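# Four arms remove an elastic band from tea caddies

## Task

Using the four table-mounted arms (bases in the scene frame, metres, heading measured counter-clockwise from +x: arm1 at +0.32, +0.46, +0.72 heading -125°; arm2 at -0.32, +0.46, +0.72 heading -55°; arm3 at -0.32, -0.46, +0.72 heading +55°; arm4 at +0.32, -0.46, +0.72 heading +125°), get the elastic band off the tea caddies and leave it lying flat on the table, far enough from the caddies and with no part of it looping over another part. Every caddy must still be upright and close to its starting spot. Finally open the grippers and pull the arms away; the result must hold on its own without any robot keeping it there. Nothing may be knocked or pushed out of the work area.

## Robot and tools

Robots: four identical i2rt Big YAM arms named arm1, arm2, arm3 and arm4, each with six revolute joints, a two-finger gripper and a wrist camera. Each is fixed to the tabletop (z about 0.72 m) near a corner: arm1 at x=+0.32, y=+0.46; arm2 at x=-0.32, y=+0.46; arm3 at x=-0.32, y=-0.46; arm4 at x=+0.32, y=-0.46. Their foot headings, counter-clockwise from +x in degrees, are -125, -55, +55 and +125, so all face the table centre. Reach is about 1.0 m from the joint1 axis.

Frame: one shared scene frame, origin on the floor, +z up, metres. The hand point lies between the fingertips; the hand's z axis runs along the fingers and the fingers close along its y axis. Calls never take Cartesian poses; every motion is given as joint angles.

execute_actions(actions, cameras): actions is a list holding one action or none. An action is an object keyed by arm name; each arm entry has a single key "joints", an object mapping joint names to absolute target values (not offsets). Allowed names and ranges: joint1_rad -2.879..2.879 (base yaw, positive = counter-clockwise seen from above, 0 = along the foot's heading); joint2_rad 0..3.141 (shoulder, 0 = upper arm back and near level, increasing lifts it up then forward); joint3_rad 0..3.019 (elbow, 0 = fully folded, increasing opens); joint4_rad -1.692..1.57 (wrist pitch, positive tilts fingertips up); joint5_rad -1.57..1.57 (wrist sideways, positive toward the arm's right); joint6_rad -2.094..2.094 (hand roll, positive clockwise viewed from behind); gripper_m 0..0.093 (fingertip gap in metres). Joints are in radians. Any subset of arms and joints may appear; motions start together and finish independently, and each action lasts at most 15 s. Joints you omit may still be driving toward an earlier target. Unknown keys or out-of-range numbers reject the whole call and nothing moves. cameras is a list drawn from arm1_cam_wrist, arm2_cam_wrist, arm3_cam_wrist, arm4_cam_wrist, cam_high, cam_low, all; omitted, null or ["all"] gives every camera, [] gives none. An empty actions list only reports state and images.

wait(seconds): 0 to 10 s with no new command; returns the same state and pictures as an empty execute_actions.

zoom_image(camera, region): enlarges part of a camera's most recent full image; region is [x0, y0, x1, y1] in pixels, top-left origin, no larger than 504x504. Wrist images are 616x616 fisheye; cam_high and cam_low are 672x504. cam_high looks down from above; cam_low looks across from the -x side.

finished_scene(scene): ends the given scene after the last command has been held; irreversible; its result tells whether the goal was met and gives the next task. Replying without a tool call also ends things.

Reading results: joint_positions gives current angles; a joint counts as arrived within ±0.045, 0.14, 0.09, 0.055, 0.03, 0.035 rad for joints 1-6 and ±0.003 m for the gripper. joint_status describes how each commanded joint finished: off_target (stopped short, may still be pushing), contact_stop or time_out (target dropped, holds where it stopped, though a timed-out joint can keep a nearby target and keep pressing, listed in on_its_own), not_followed (a self/inter-arm collision check blocked the arm's targets; its gripper command still runs, and the blocked targets may be retried on later actions). on_its_own lists what this call did not command; "held at" is a held target, not the actual position. The pictures line names images in order. To relieve a pushing joint, command its reported position. Very small target changes may not move anything. If a result reports a stop, later motion calls in the same reply are skipped.

Hazards: arms do not stop on contact and can press hard. A hard squeeze between two arms ends the run; the collision check ignores fingers, gripper housings and wrist cameras and can react too late, so keep arms apart. Each joint moves at its own speed, so paths between postures can sweep wide; lift before swinging. Sustained loads heat motors: MOTOR HOT appears from 85 °C, and at 100 °C an OVER-TEMPERATURE FAULT drops that arm (joints then read limit_stop_at_motor_heat; resend targets). Gripper force is about 50-62 N per pad. Avoid dropping or slamming things, toppling caddies, or shoving anything off the work area. The simulation runs on while you think, holding the last command. Camera calibration (K, distortion, T_world_to_cam, pos_world) is provided per camera and may be slightly off; wrist camera poses follow the reported joints.

Each tool is called after ">>>" as name([rows], argument=value, ...), one row to a line, values as JSON.

## Session

>>> execute_actions(actions=[])

Scene clock: 0.00 s.
Motor temperatures (°C, as the motors report them): arm1=[18 20 19 20 20 21] | arm2=[19 20 20 21 19 19] | arm3=[19 19 19 19 19 21] | arm4=[22 19 19 22 19 18]
arm1.joint_positions: joint1_rad=-0.017 joint2_rad=+0.447 joint3_rad=+1.471 joint4_rad=-1.522 joint5_rad=-0.015 joint6_rad=+0.012 gripper_m=+0.095
arm1.joint_status: not commanded
arm1.hand: x=+0.2472 y=+0.3534 z=+1.3594 quat_wxyz=(-0.233, -0.770, -0.386, +0.451) (m; scene frame)
arm2.joint_positions: joint1_rad=+0.010 joint2_rad=+0.445 joint3_rad=+1.474 joint4_rad=-1.548 joint5_rad=-0.008 joint6_rad=-0.009 gripper_m=+0.094
arm2.joint_status: not commanded
arm2.hand: x=-0.2434 y=+0.3676 z=+1.3071 quat_wxyz=(-0.447, -0.381, -0.776, +0.229) (m; scene frame)
arm3.joint_positions: joint1_rad=+0.014 joint2_rad=+0.441 joint3_rad=+1.470 joint4_rad=-1.539 joint5_rad=-0.010 joint6_rad=-0.016 gripper_m=+0.094
arm3.joint_status: not commanded
arm3.hand: x=-0.2584 y=-0.3577 z=+1.3439 quat_wxyz=(-0.441, +0.430, -0.747, -0.248) (m; scene frame)
arm4.joint_positions: joint1_rad=+0.008 joint2_rad=+0.450 joint3_rad=+1.453 joint4_rad=-1.526 joint5_rad=-0.008 joint6_rad=+0.010 gripper_m=+0.094
arm4.joint_status: not commanded
arm4.hand: x=+0.2450 y=-0.3527 z=+1.3156 quat_wxyz=(-0.228, +0.765, -0.407, -0.444) (m; scene frame)
pictures: arm1_cam_wrist, arm2_cam_wrist, arm3_cam_wrist, arm4_cam_wrist, cam_high, cam_low
Images, in order (width x height): arm1_cam_wrist 616x616, arm2_cam_wrist 616x616, arm3_cam_wrist 616x616, arm4_cam_wrist 616x616, cam_high 672x504, cam_low 672x504.

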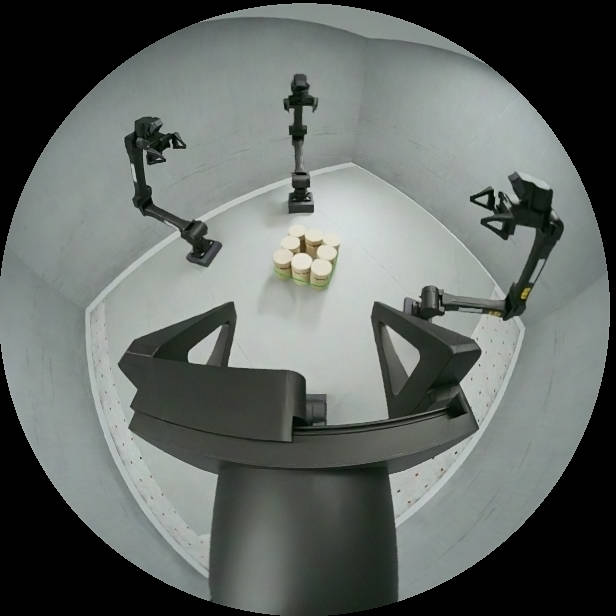

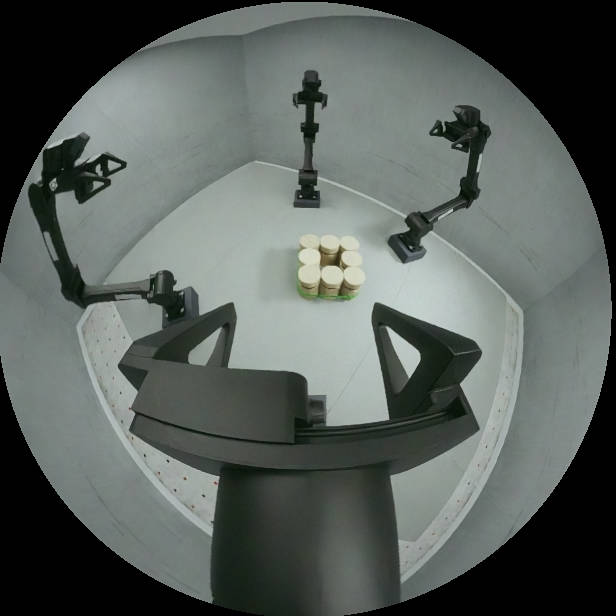

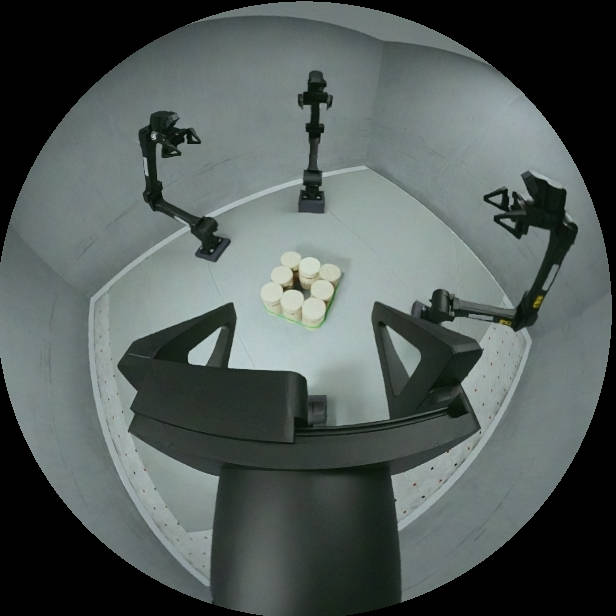

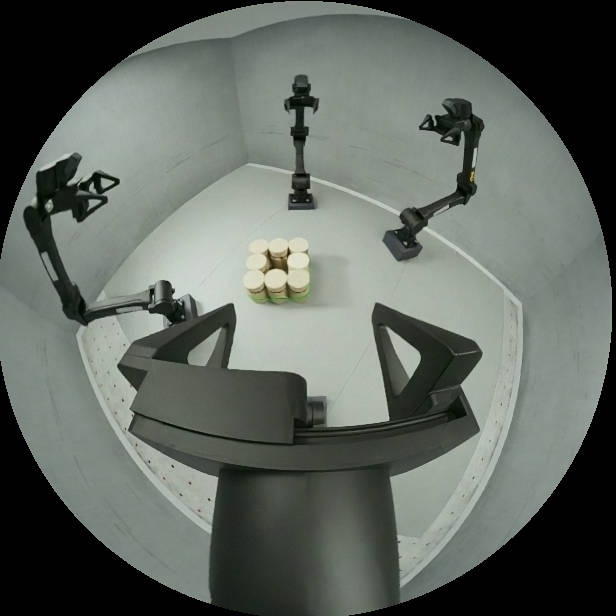

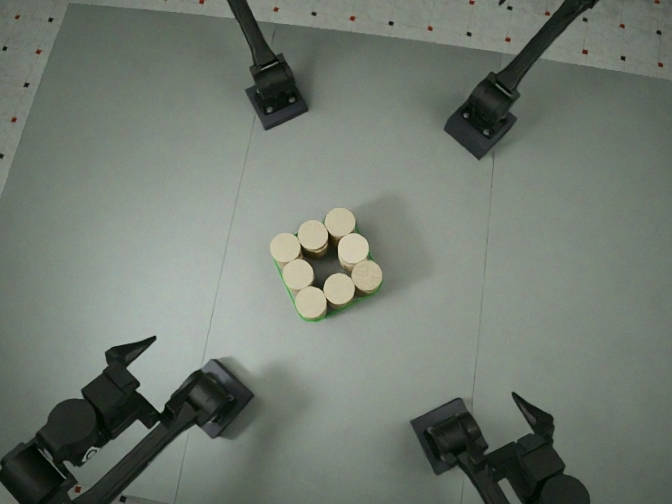

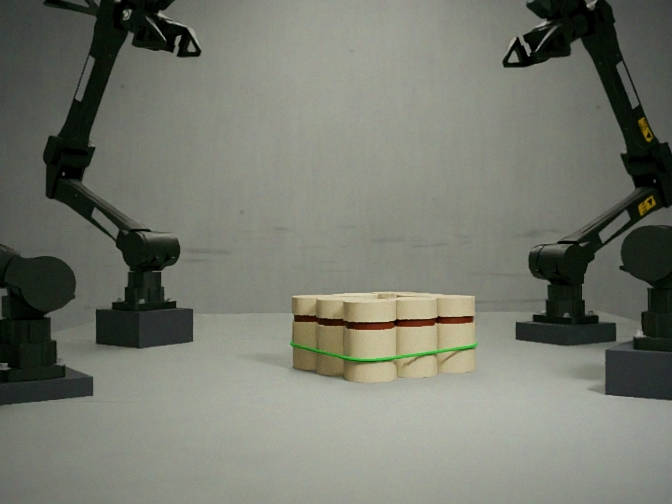

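>>> zoom_image(camera="cam_high", region=[250, 190, 410, 340])

>>> zoom_image(camera="cam_low", region=[270, 270, 500, 400])

Region (250, 190, 410, 340) of cam_high's 672x504 image, scaled by 3.150, with more detail than that image has; it fills the top 472 rows of this view, and the rest is white.

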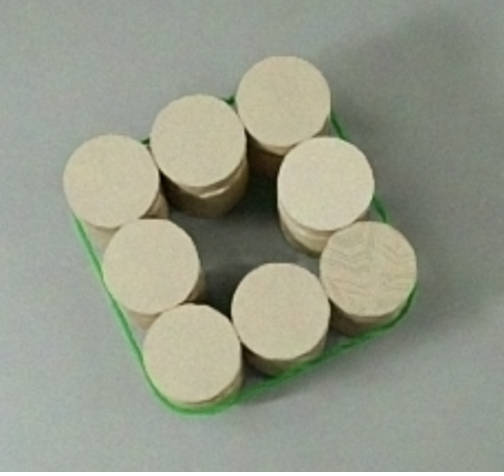

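Region (270, 270, 500, 400) of cam_low's 672x504 image, scaled by 2.191, with more detail than that image has; it fills the top 285 rows of this view, and the rest is white.

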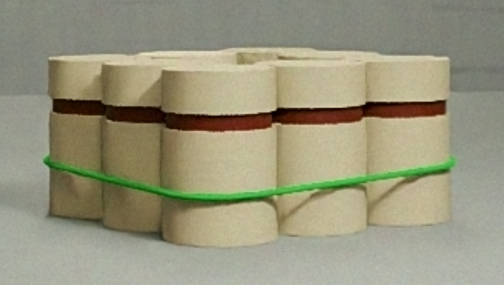

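>>> execute_actions([
  {"arm1":{"joints":{"joint4_rad":-0.9,"joint6_rad":1.5,"gripper_m":0.035}},"arm2":{"joints":{"joint3_rad":0.9,"joint6_rad":1.5,"gripper_m":0.035}},"arm3":{"joints":{"joint2_rad":0.9,"joint6_rad":1.5,"gripper_m":0.035}},"arm4":{"joints":{"joint1_rad":0.4,"joint6_rad":1.5,"gripper_m":0.035}}},
], cameras=["cam_high","cam_low"])

Scene clock: 118.17 s.
Motor temperatures (°C, as the motors report them): arm1=[18 21 21 20 20 21] | arm2=[19 20 24 21 19 19] | arm3=[19 19 24 19 19 21] | arm4=[22 19 23 22 19 18]
arm1.joint_positions: joint1_rad=-0.017 joint2_rad=+0.447 joint3_rad=+1.471 joint4_rad=-0.914 joint5_rad=-0.015 joint6_rad=+1.490 gripper_m=+0.035
arm1.joint_status: all done
arm1.hand: x=+0.2302 y=+0.3291 z=+1.5035 quat_wxyz=(-0.695, -0.646, +0.178, +0.260) (m; scene frame)
arm2.joint_positions: joint1_rad=+0.010 joint2_rad=+0.450 joint3_rad=+0.907 joint4_rad=-1.548 joint5_rad=-0.008 joint6_rad=+1.484 gripper_m=+0.035
arm2.joint_status: all done
arm2.hand: x=-0.2176 y=+0.3284 z=+1.0541 quat_wxyz=(-0.229, -0.908, -0.346, -0.064) (m; scene frame)
arm3.joint_positions: joint1_rad=+0.014 joint2_rad=+0.903 joint3_rad=+1.468 joint4_rad=-1.539 joint5_rad=-0.010 joint6_rad=+1.490 gripper_m=+0.035
arm3.joint_status: all done
arm3.hand: x=-0.1638 y=-0.2025 z=+1.2540 quat_wxyz=(-0.086, -0.220, -0.930, -0.281) (m; scene frame)
arm4.joint_positions: joint1_rad=+0.395 joint2_rad=+0.450 joint3_rad=+1.453 joint4_rad=-1.526 joint5_rad=-0.008 joint6_rad=+1.491 gripper_m=+0.035
arm4.joint_status: all done
arm4.hand: x=+0.2103 y=-0.3883 z=+1.3156 quat_wxyz=(+0.221, +0.442, -0.746, -0.447) (m; scene frame)
pictures: cam_high, cam_low
Images, in order (width x height): cam_high 672x504, cam_low 672x504.

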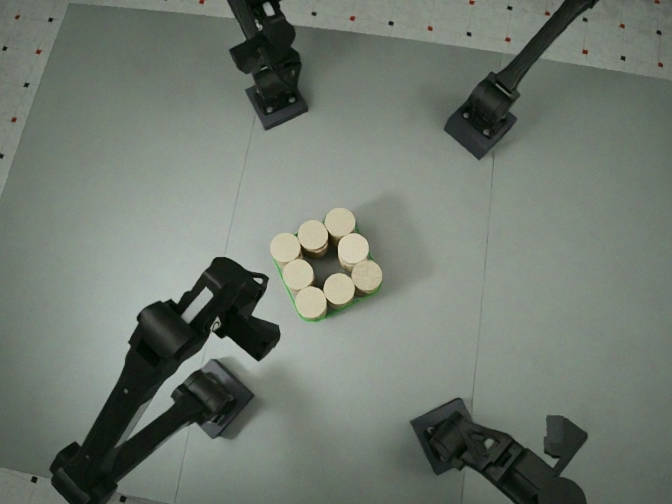

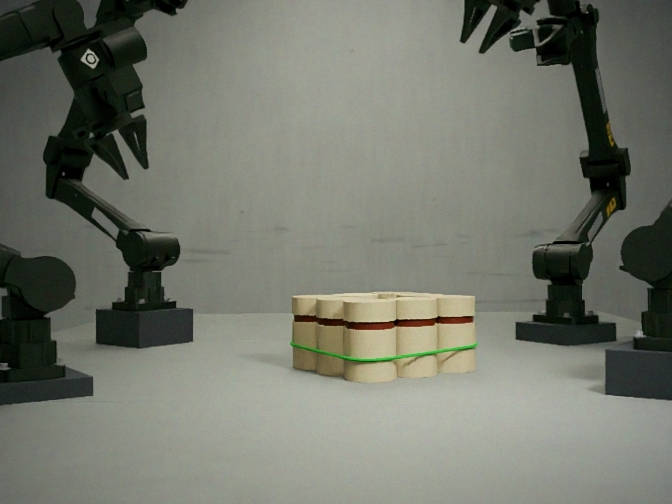

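>>> execute_actions([
  {"arm1":{"joints":{"joint1_rad":0.038,"joint2_rad":1.2,"joint3_rad":0.688,"joint4_rad":-0.09,"joint5_rad":0,"joint6_rad":1.92,"gripper_m":0.03}},"arm2":{"joints":{"joint1_rad":-0.273,"joint2_rad":1.05,"joint3_rad":0.685,"joint4_rad":-0.248,"joint5_rad":0,"joint6_rad":1.37,"gripper_m":0.03}},"arm3":{"joints":{"joint1_rad":-0.092,"joint2_rad":0.55,"joint3_rad":0.229,"joint4_rad":-0.268,"joint5_rad":0,"joint6_rad":1.83,"gripper_m":0.03}},"arm4":{"joints":{"joint1_rad":0.13,"joint2_rad":0.7,"joint3_rad":0.371,"joint4_rad":-0.278,"joint5_rad":0,"joint6_rad":1.68,"gripper_m":0.03}}},
], cameras=["cam_high","cam_low"])

Scene clock: 177.87 s.
Motor temperatures (°C, as the motors report them): arm1=[18 21 22 20 20 21] | arm2=[19 20 25 21 19 19] | arm3=[19 19 28 19 19 21] | arm4=[22 20 23 22 19 18]
arm1.joint_positions: joint1_rad=+0.032 joint2_rad=+1.203 joint3_rad=+0.686 joint4_rad=-0.103 joint5_rad=-0.003 joint6_rad=+1.910 gripper_m=+0.030
arm1.joint_status: all done
arm1.hand: x=+0.0510 y=+0.0593 z=+0.9686 quat_wxyz=(-0.450, -0.797, +0.399, +0.059) (m; scene frame)
arm2.joint_positions: joint1_rad=-0.270 joint2_rad=+1.052 joint3_rad=+0.691 joint4_rad=-0.267 joint5_rad=-0.002 joint6_rad=+1.386 gripper_m=+0.030
arm2.joint_status: all done
arm2.hand: x=-0.1611 y=+0.0404 z=+0.9617 quat_wxyz=(-0.454, -0.857, -0.241, -0.036) (m; scene frame)
arm3.joint_positions: joint1_rad=-0.084 joint2_rad=+0.556 joint3_rad=+0.226 joint4_rad=-0.288 joint5_rad=-0.001 joint6_rad=+1.820 gripper_m=+0.030
arm3.joint_status: all done
arm3.hand: x=-0.1405 y=-0.2226 z=+0.9047 quat_wxyz=(-0.089, -0.385, -0.801, -0.450) (m; scene frame)
arm4.joint_positions: joint1_rad=+0.134 joint2_rad=+0.706 joint3_rad=+0.367 joint4_rad=-0.299 joint5_rad=-0.002 joint6_rad=+1.671 gripper_m=+0.030
arm4.joint_status: all done
arm4.hand: x=+0.0975 y=-0.2084 z=+0.9132 quat_wxyz=(+0.180, +0.275, -0.851, -0.410) (m; scene frame)
pictures: cam_high, cam_low
Images, in order (width x height): cam_high 672x504, cam_low 672x504.

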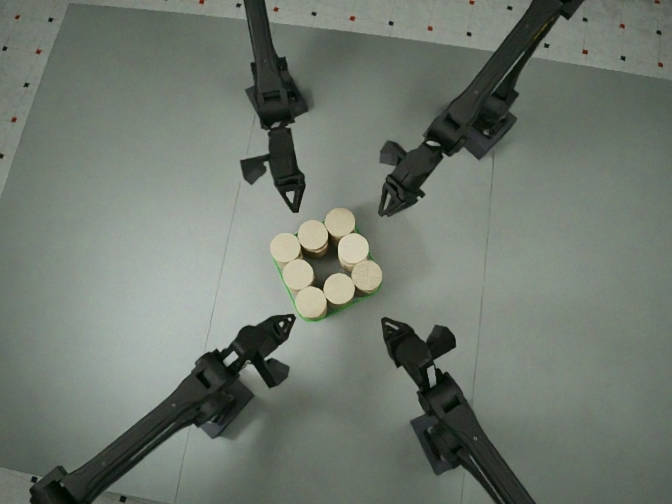

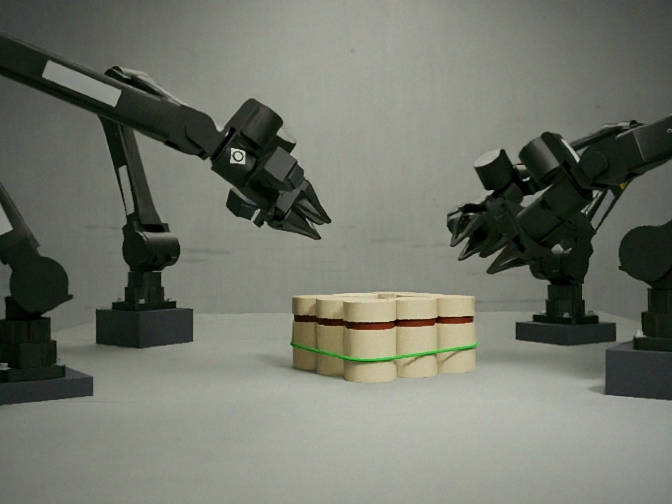

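>>> execute_actions([
  {"arm1":{"joints":{"joint1_rad":-0.03,"joint2_rad":1.488,"joint3_rad":0.686,"joint4_rad":-0.145,"joint6_rad":1.83}},"arm2":{"joints":{"joint1_rad":-0.318,"joint2_rad":1.224,"joint3_rad":0.585,"joint4_rad":-0.30,"joint6_rad":1.32}},"arm3":{"joints":{"joint1_rad":0.07,"joint2_rad":0.89,"joint3_rad":0.278,"joint4_rad":-0.32,"joint6_rad":1.97}},"arm4":{"joints":{"joint1_rad":0.142,"joint2_rad":1.176,"joint3_rad":0.522,"joint4_rad":-0.275}}},
])

Scene clock: 220.67 s.
Motor temperatures (°C, as the motors report them): arm1=[18 21 23 20 20 21] | arm2=[19 20 27 22 19 19] | arm3=[19 19 30 20 19 21] | arm4=[22 19 26 22 19 18]
arm1.joint_positions: joint1_rad=-0.031 joint2_rad=+1.488 joint3_rad=+0.682 joint4_rad=-0.141 joint5_rad=-0.002 joint6_rad=+1.839 gripper_m=+0.030
arm1.joint_status: all done
arm1.hand: x=+0.0352 y=+0.0904 z=+0.8305 quat_wxyz=(-0.297, -0.853, +0.424, +0.060) (m; scene frame)
arm2.joint_positions: joint1_rad=-0.316 joint2_rad=+1.235 joint3_rad=+0.582 joint4_rad=-0.297 joint5_rad=-0.002 joint6_rad=+1.336 gripper_m=+0.030
arm2.joint_status: all done
arm2.hand: x=-0.1946 y=+0.0726 z=+0.8266 quat_wxyz=(-0.307, -0.916, -0.259, -0.008) (m; scene frame)
arm3.joint_positions: joint1_rad=+0.062 joint2_rad=+0.883 joint3_rad=+0.237 joint4_rad=-0.309 joint5_rad=+0.000 joint6_rad=+1.960 gripper_m=+0.030
arm3.joint_status: all done
arm3.hand: x=-0.1850 y=-0.2135 z=+0.8189 quat_wxyz=(-0.016, -0.410, -0.860, -0.303) (m; scene frame)
arm4.joint_positions: joint1_rad=+0.134 joint2_rad=+1.180 joint3_rad=+0.496 joint4_rad=-0.284 joint5_rad=-0.002 joint6_rad=+1.672 gripper_m=+0.030
arm4.joint_status: all done
arm4.hand: x=+0.0708 y=-0.1782 z=+0.8217 quat_wxyz=(+0.119, +0.293, -0.909, -0.270) (m; scene frame)
pictures: arm1_cam_wrist, arm2_cam_wrist, arm3_cam_wrist, arm4_cam_wrist, cam_high, cam_low
camera_calibration (this result's frames):
arm1_cam_wrist: T_world_to_cam=[[0.683237, 0.455858, -0.570422, 0.409714], [0.725534, -0.335675, 0.600769, -0.492329], [0.082389, -0.824328, -0.560085, 0.658354], [0, 0, 0, 1]] pos_world=[0.0230286, 0.190666, 0.898221]
arm2_cam_wrist: T_world_to_cam=[[-0.473254, 0.67258, -0.568917, 0.328552], [0.599614, 0.719065, 0.351297, -0.219221], [0.645364, -0.174878, -0.743588, 0.881695], [0, 0, 0, 1]] pos_world=[-0.282078, 0.0908456, 0.919548]
arm3_cam_wrist: T_world_to_cam=[[-0.698279, -0.476019, -0.534615, 0.211297], [-0.697844, 0.286339, 0.656524, -0.600605], [-0.159437, 0.831515, -0.532131, 0.707721], [0, 0, 0, 1]] pos_world=[-0.158747, -0.315922, 0.883875]
arm4_cam_wrist: T_world_to_cam=[[0.472156, -0.684253, -0.555757, 0.300253], [-0.433598, -0.729189, 0.529411, -0.528874], [-0.767503, -0.00898932, -0.640982, 0.705796], [0, 0, 0, 1]] pos_world=[0.170615, -0.173855, 0.899262]
Images, in order (width x height): arm1_cam_wrist 616x616, arm2_cam_wrist 616x616, arm3_cam_wrist 616x616, arm4_cam_wrist 616x616, cam_high 672x504, cam_low 672x504.

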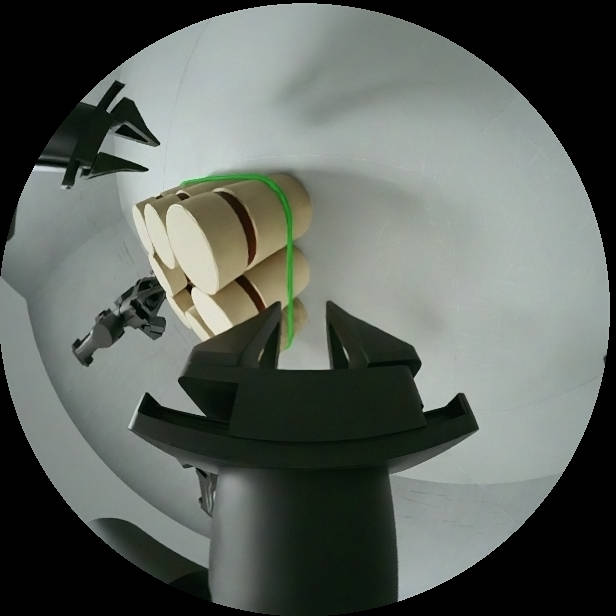

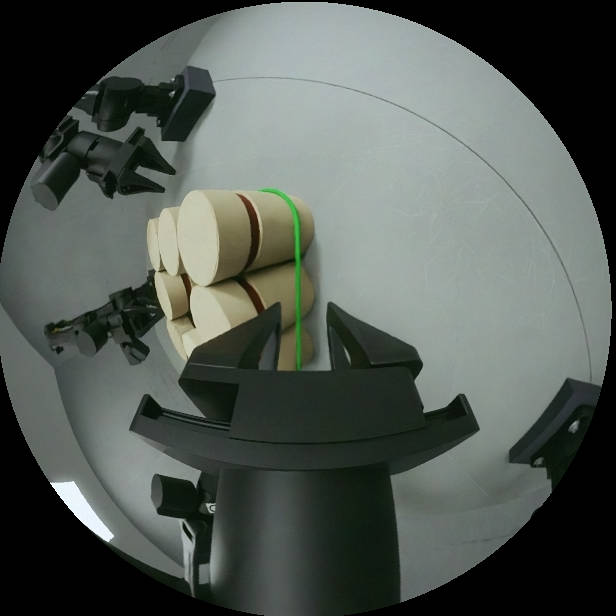

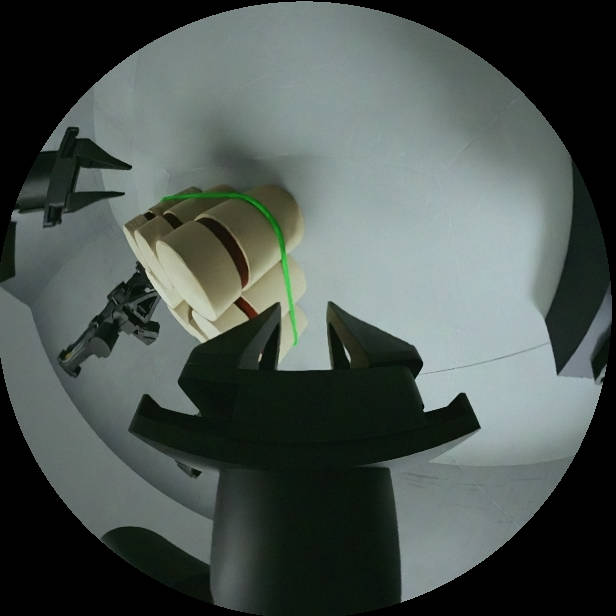

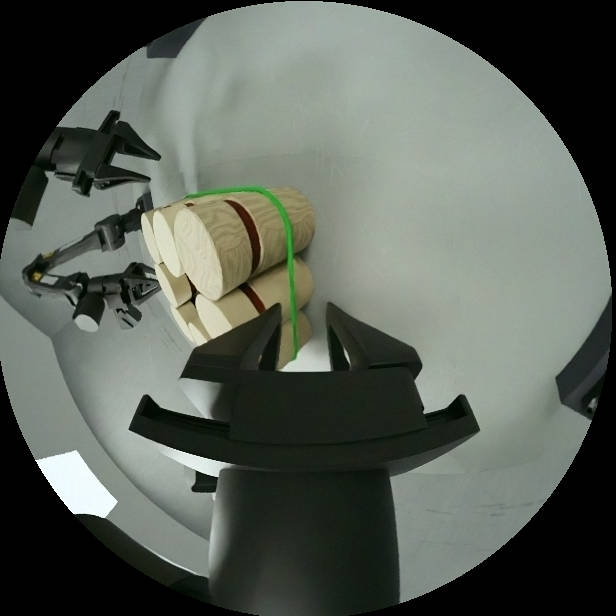

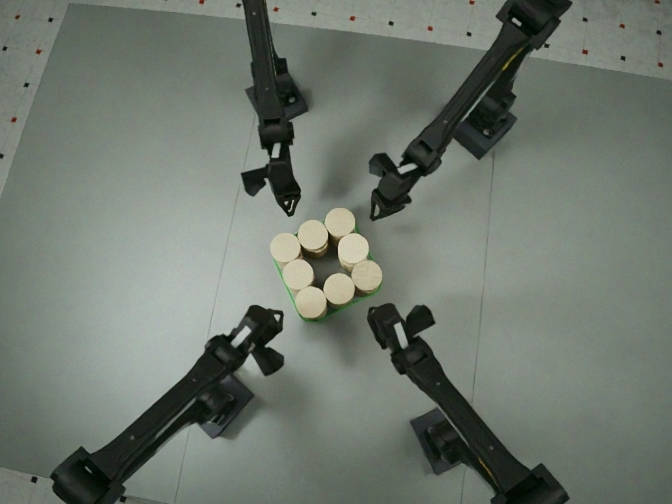

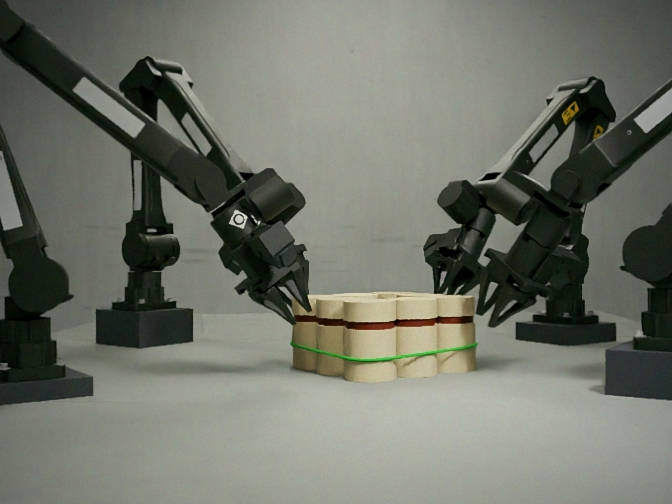

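>>> zoom_image(camera="arm1_cam_wrist", region=[200, 170, 400, 370])

>>> zoom_image(camera="arm2_cam_wrist", region=[200, 170, 400, 370])

>>> zoom_image(camera="arm3_cam_wrist", region=[200, 170, 400, 370])

>>> zoom_image(camera="arm4_cam_wrist", region=[200, 170, 400, 370])

Region (200, 170, 400, 370) of arm1_cam_wrist's 616x616 image, scaled by 2.520, with more detail than that image has.

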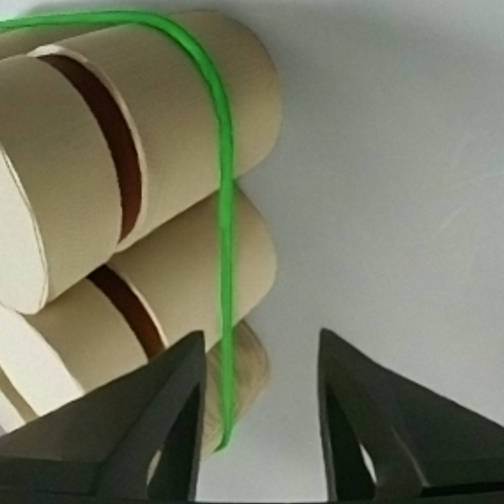

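Region (200, 170, 400, 370) of arm2_cam_wrist's 616x616 image, scaled by 2.520, with more detail than that image has.

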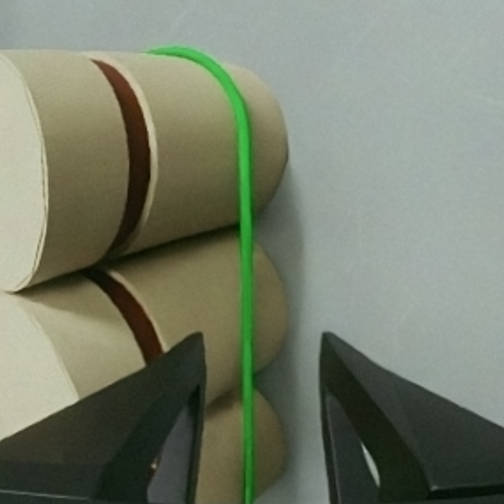

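Region (200, 170, 400, 370) of arm3_cam_wrist's 616x616 image, scaled by 2.520, with more detail than that image has.

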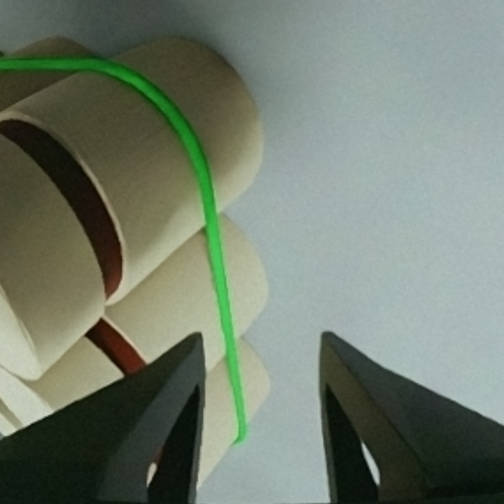

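Region (200, 170, 400, 370) of arm4_cam_wrist's 616x616 image, scaled by 2.520, with more detail than that image has.

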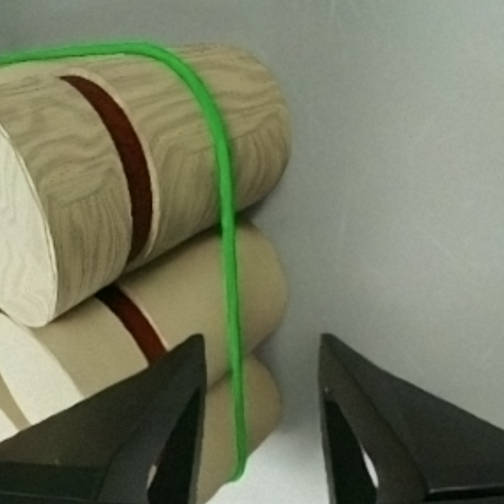

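>>> execute_actions([
  {"arm1":{"joints":{"joint1_rad":-0.018,"joint2_rad":1.685,"joint3_rad":0.80,"joint4_rad":-0.028}},"arm2":{"joints":{"joint1_rad":-0.298,"joint2_rad":1.425,"joint3_rad":0.66,"joint4_rad":-0.135}},"arm3":{"joints":{"joint1_rad":0.052,"joint2_rad":1.175,"joint3_rad":0.305,"joint4_rad":-0.032,"joint6_rad":2.02}},"arm4":{"joints":{"joint1_rad":0.166,"joint2_rad":1.383,"joint3_rad":0.572,"joint4_rad":-0.092,"joint6_rad":1.72}}},
])

Scene clock: 273.03 s.
Motor temperatures (°C, as the motors report them): arm1=[18 21 23 20 20 21] | arm2=[19 20 27 21 19 19] | arm3=[19 19 33 19 19 21] | arm4=[22 20 27 22 19 18]
arm1.joint_positions: joint1_rad=-0.027 joint2_rad=+1.675 joint3_rad=+0.786 joint4_rad=-0.036 joint5_rad=-0.002 joint6_rad=+1.838 gripper_m=+0.030
arm1.joint_status: all done
arm1.hand: x=+0.0056 y=+0.0491 z=+0.7987 quat_wxyz=(-0.307, -0.851, +0.420, +0.062) (m; scene frame)
arm2.joint_positions: joint1_rad=-0.305 joint2_rad=+1.430 joint3_rad=+0.614 joint4_rad=-0.153 joint5_rad=-0.002 joint6_rad=+1.336 gripper_m=+0.030
arm2.joint_status: all done
arm2.hand: x=-0.1816 y=+0.0455 z=+0.7824 quat_wxyz=(-0.298, -0.917, -0.264, -0.009) (m; scene frame)
arm3.joint_positions: joint1_rad=+0.062 joint2_rad=+1.165 joint3_rad=+0.272 joint4_rad=-0.050 joint5_rad=+0.000 joint6_rad=+2.010 gripper_m=+0.030
arm3.joint_status: all done
arm3.hand: x=-0.1670 y=-0.1804 z=+0.7919 quat_wxyz=(-0.009, -0.430, -0.848, -0.309) (m; scene frame)
arm4.joint_positions: joint1_rad=+0.160 joint2_rad=+1.388 joint3_rad=+0.542 joint4_rad=-0.111 joint5_rad=-0.002 joint6_rad=+1.711 gripper_m=+0.030
arm4.joint_status: all done
arm4.hand: x=+0.0373 y=-0.1566 z=+0.7871 quat_wxyz=(+0.130, +0.287, -0.910, -0.271) (m; scene frame)
pictures: arm1_cam_wrist, arm2_cam_wrist, arm3_cam_wrist, arm4_cam_wrist, cam_high, cam_low
camera_calibration (this result's frames):
arm1_cam_wrist: T_world_to_cam=[[0.673076, 0.449423, -0.587357, 0.444565], [0.735361, -0.322035, 0.59627, -0.462779], [0.0788277, -0.833254, -0.547242, 0.599182], [0, 0, 0, 1]] pos_world=[-0.0061483, 0.150442, 0.864957]
arm2_cam_wrist: T_world_to_cam=[[-0.48365, 0.677371, -0.554302, 0.314175], [0.594237, 0.719095, 0.360258, -0.200025], [0.642624, -0.155148, -0.750309, 0.839567], [0, 0, 0, 1]] pos_world=[-0.268713, 0.0612806, 0.876144]
arm3_cam_wrist: T_world_to_cam=[[-0.727352, -0.434755, -0.530986, 0.224911], [-0.672646, 0.298266, 0.677189, -0.589751], [-0.136036, 0.849721, -0.509381, 0.657854], [0, 0, 0, 1]] pos_world=[-0.143613, -0.285308, 0.853896]
arm4_cam_wrist: T_world_to_cam=[[0.455054, -0.690829, -0.561855, 0.316079], [-0.425354, -0.722966, 0.544421, -0.520503], [-0.782304, -0.00875355, -0.622835, 0.644357], [0, 0, 0, 1]] pos_world=[0.138852, -0.152309, 0.862292]
Images, in order (width x height): arm1_cam_wrist 616x616, arm2_cam_wrist 616x616, arm3_cam_wrist 616x616, arm4_cam_wrist 616x616, cam_high 672x504, cam_low 672x504.

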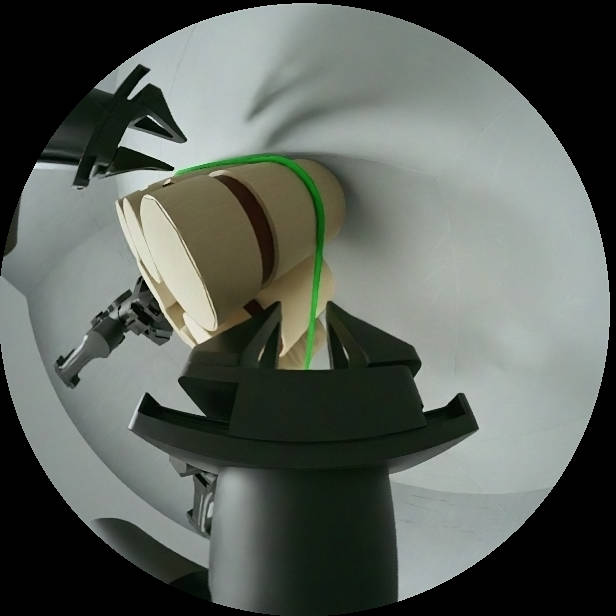

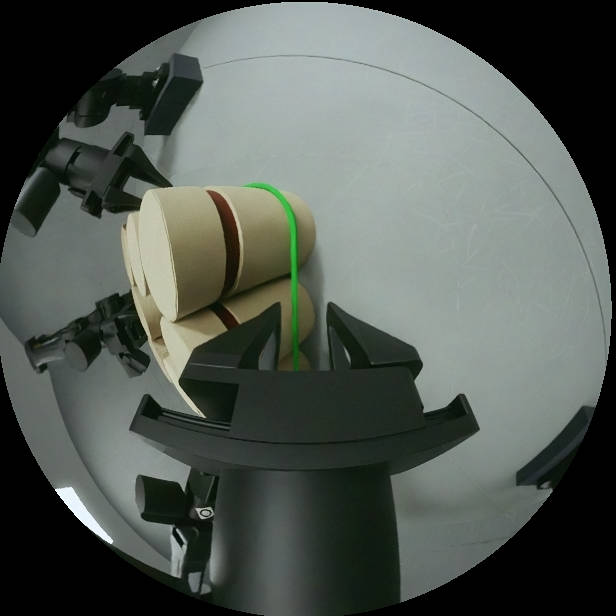

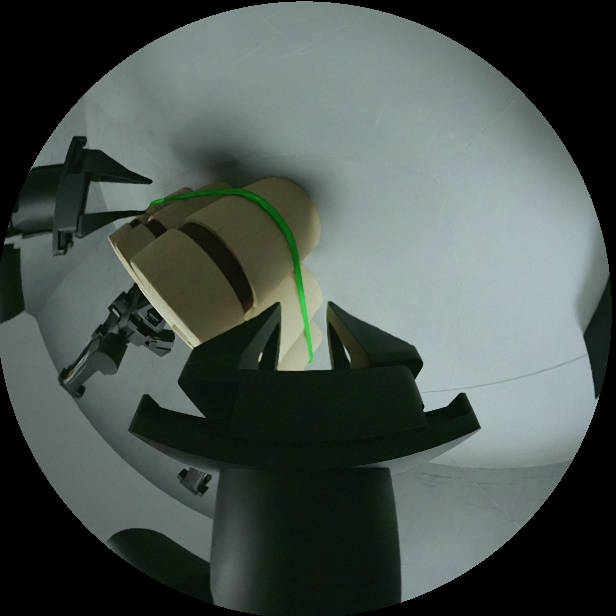

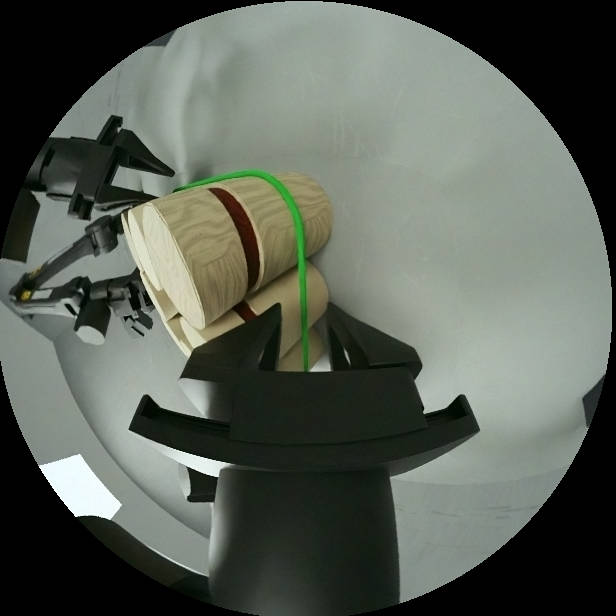

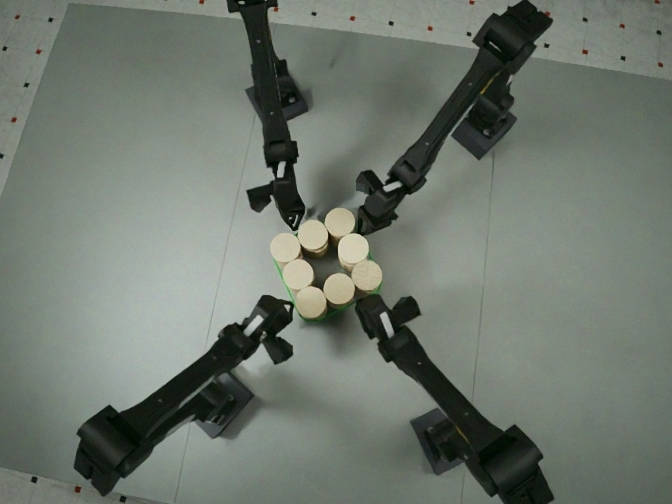

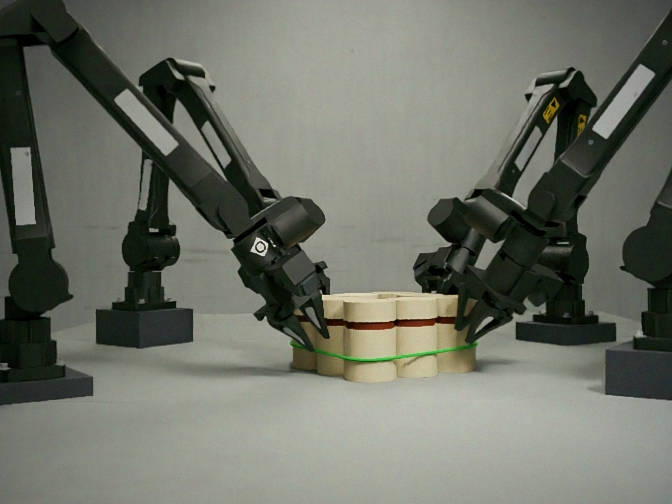

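>>> zoom_image(camera="cam_low", region=[250, 270, 530, 400])

>>> zoom_image(camera="cam_high", region=[240, 180, 410, 350])

Region (250, 270, 530, 400) of cam_low's 672x504 image, scaled by 1.800, with more detail than that image has; it fills the top 234 rows of this view, and the rest is white.

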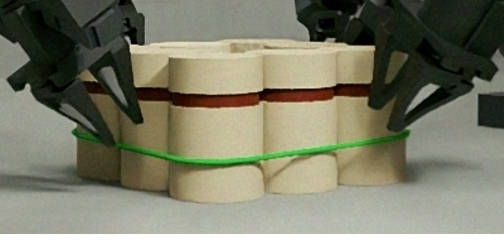

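Region (240, 180, 410, 350) of cam_high's 672x504 image, scaled by 2.965, with more detail than that image has.

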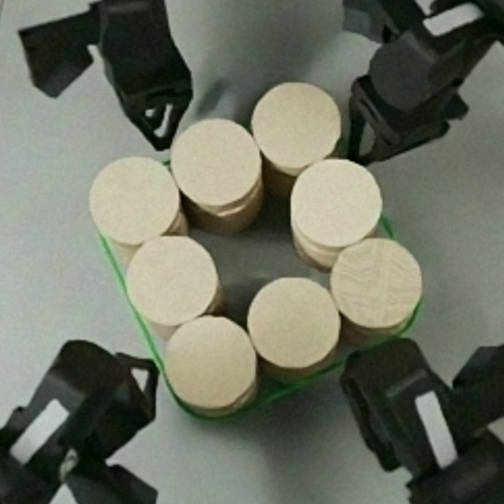

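>>> execute_actions([
  {"arm1":{"joints":{"joint2_rad":1.82,"joint3_rad":0.845,"joint4_rad":0.04}},"arm2":{"joints":{"joint2_rad":1.58,"joint3_rad":0.712,"joint4_rad":-0.017}},"arm3":{"joints":{"joint2_rad":1.41,"joint3_rad":0.337,"joint4_rad":0.167}},"arm4":{"joints":{"joint2_rad":1.534,"joint3_rad":0.61,"joint4_rad":0.027}}},
])

Scene clock: 291.93 s.
Motor temperatures (°C, as the motors report them): arm1=[18 22 23 20 20 21] | arm2=[19 21 29 22 19 19] | arm3=[19 19 31 20 19 21] | arm4=[22 20 26 22 19 18]
arm1.joint_positions: joint1_rad=-0.022 joint2_rad=+1.746 joint3_rad=+0.840 joint4_rad=+0.049 joint5_rad=+0.001 joint6_rad=+1.838 gripper_m=+0.030
arm1.joint_status: all done
arm1.hand: x=-0.0134 y=+0.0207 z=+0.7969 quat_wxyz=(-0.339, -0.842, +0.414, +0.069) (m; scene frame)
arm2.joint_positions: joint1_rad=-0.305 joint2_rad=+1.584 joint3_rad=+0.670 joint4_rad=-0.034 joint5_rad=+0.003 joint6_rad=+1.335 gripper_m=+0.030
arm2.joint_status: all done
arm2.hand: x=-0.1716 y=+0.0126 z=+0.7543 quat_wxyz=(-0.308, -0.914, -0.263, -0.007) (m; scene frame)
arm3.joint_positions: joint1_rad=+0.062 joint2_rad=+1.400 joint3_rad=+0.300 joint4_rad=+0.140 joint5_rad=-0.005 joint6_rad=+2.012 gripper_m=+0.030
arm3.joint_status: all done
arm3.hand: x=-0.1581 y=-0.1623 z=+0.7568 quat_wxyz=(-0.006, -0.432, -0.850, -0.301) (m; scene frame)
arm4.joint_positions: joint1_rad=+0.158 joint2_rad=+1.484 joint3_rad=+0.591 joint4_rad=+0.026 joint5_rad=+0.009 joint6_rad=+1.715 gripper_m=+0.030
arm4.joint_status: all done
arm4.hand: x=+0.0116 y=-0.1250 z=+0.7875 quat_wxyz=(+0.144, +0.278, -0.897, -0.311) (m; scene frame)
pictures: arm1_cam_wrist, arm2_cam_wrist, arm3_cam_wrist, arm4_cam_wrist, cam_high, cam_low
camera_calibration (this result's frames):
arm1_cam_wrist: T_world_to_cam=[[0.644714, 0.418847, -0.639462, 0.510774], [0.762184, -0.288232, 0.579653, -0.443925], [0.0584728, -0.861098, -0.505065, 0.542737], [0, 0, 0, 1]] pos_world=[-0.0226862, 0.12546, 0.85806]
arm2_cam_wrist: T_world_to_cam=[[-0.48071, 0.666859, -0.569401, 0.337751], [0.594576, 0.725158, 0.34731, -0.162405], [0.644513, -0.171596, -0.745089, 0.803629], [0, 0, 0, 1]] pos_world=[-0.259026, 0.0304371, 0.847496]
arm3_cam_wrist: T_world_to_cam=[[-0.733151, -0.441819, -0.516997, 0.207925], [-0.664768, 0.305251, 0.68184, -0.566562], [-0.143435, 0.843574, -0.517502, 0.629796], [0, 0, 0, 1]] pos_world=[-0.133856, -0.266471, 0.819722]
arm4_cam_wrist: T_world_to_cam=[[0.412835, -0.653665, -0.634263, 0.411957], [-0.403339, -0.755577, 0.51616, -0.490835], [-0.81663, 0.0427337, -0.575577, 0.594433], [0, 0, 0, 1]] pos_world=[0.117389, -0.126984, 0.856781]
Images, in order (width x height): arm1_cam_wrist 616x616, arm2_cam_wrist 616x616, arm3_cam_wrist 616x616, arm4_cam_wrist 616x616, cam_high 672x504, cam_low 672x504.

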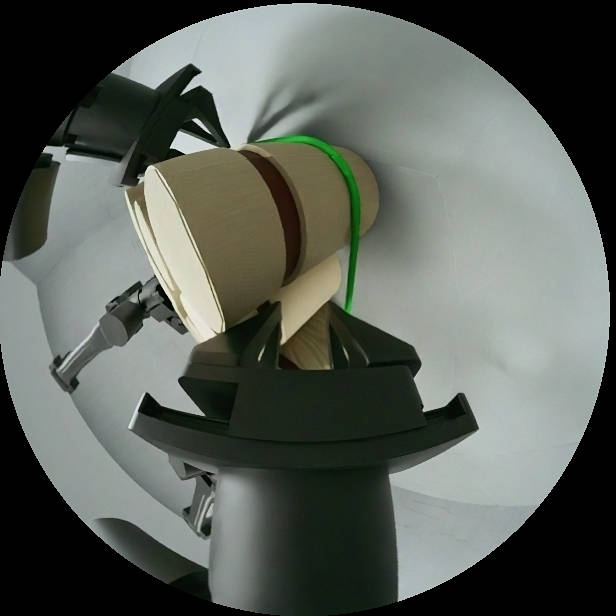

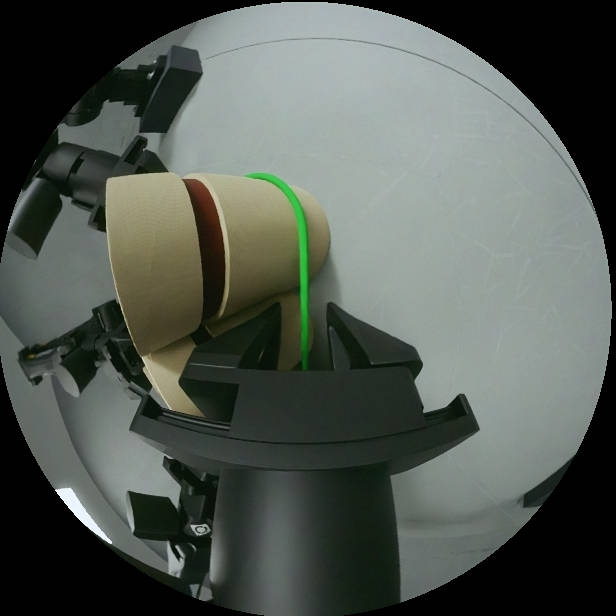

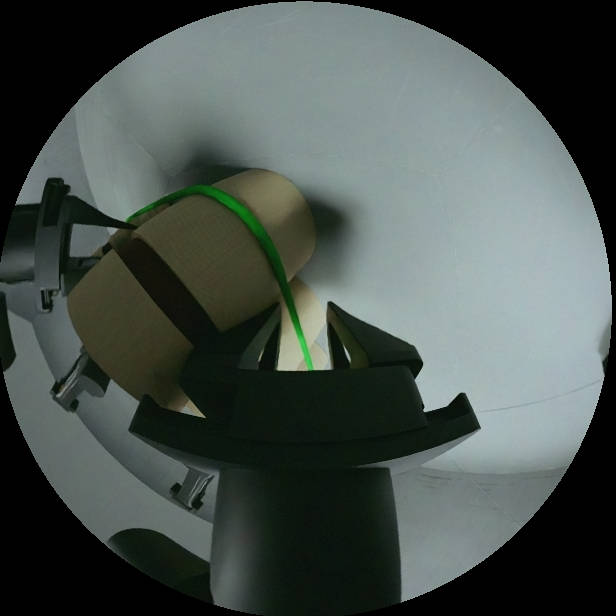

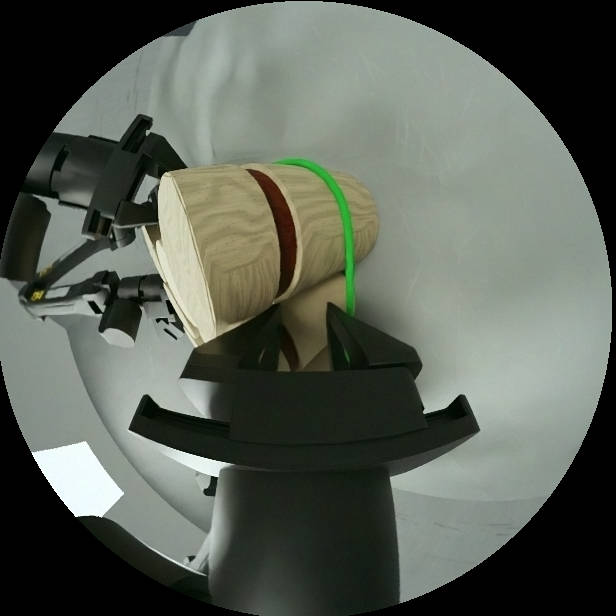

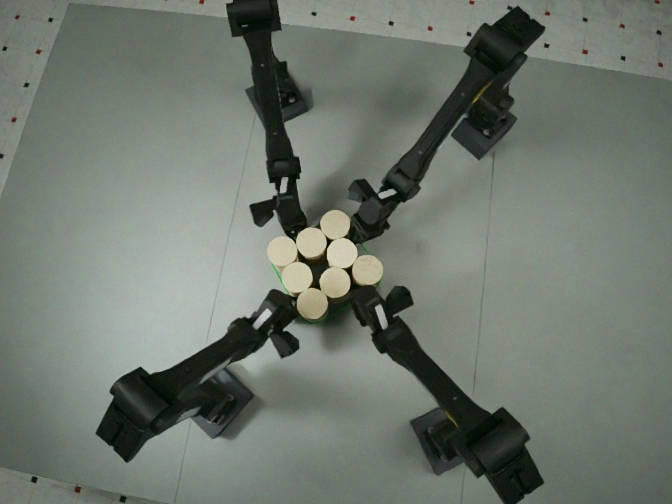

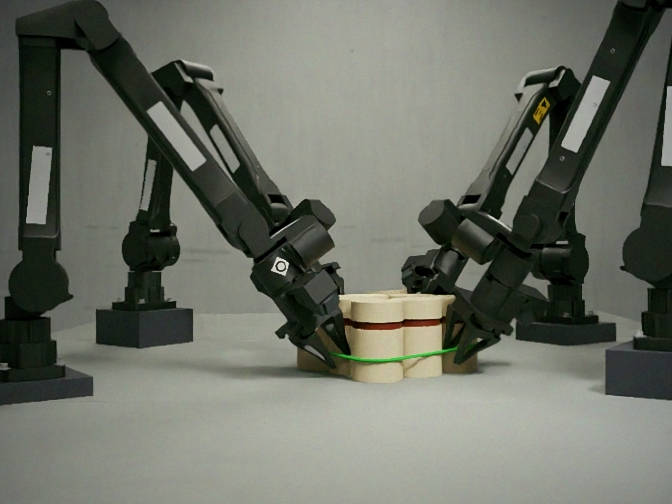

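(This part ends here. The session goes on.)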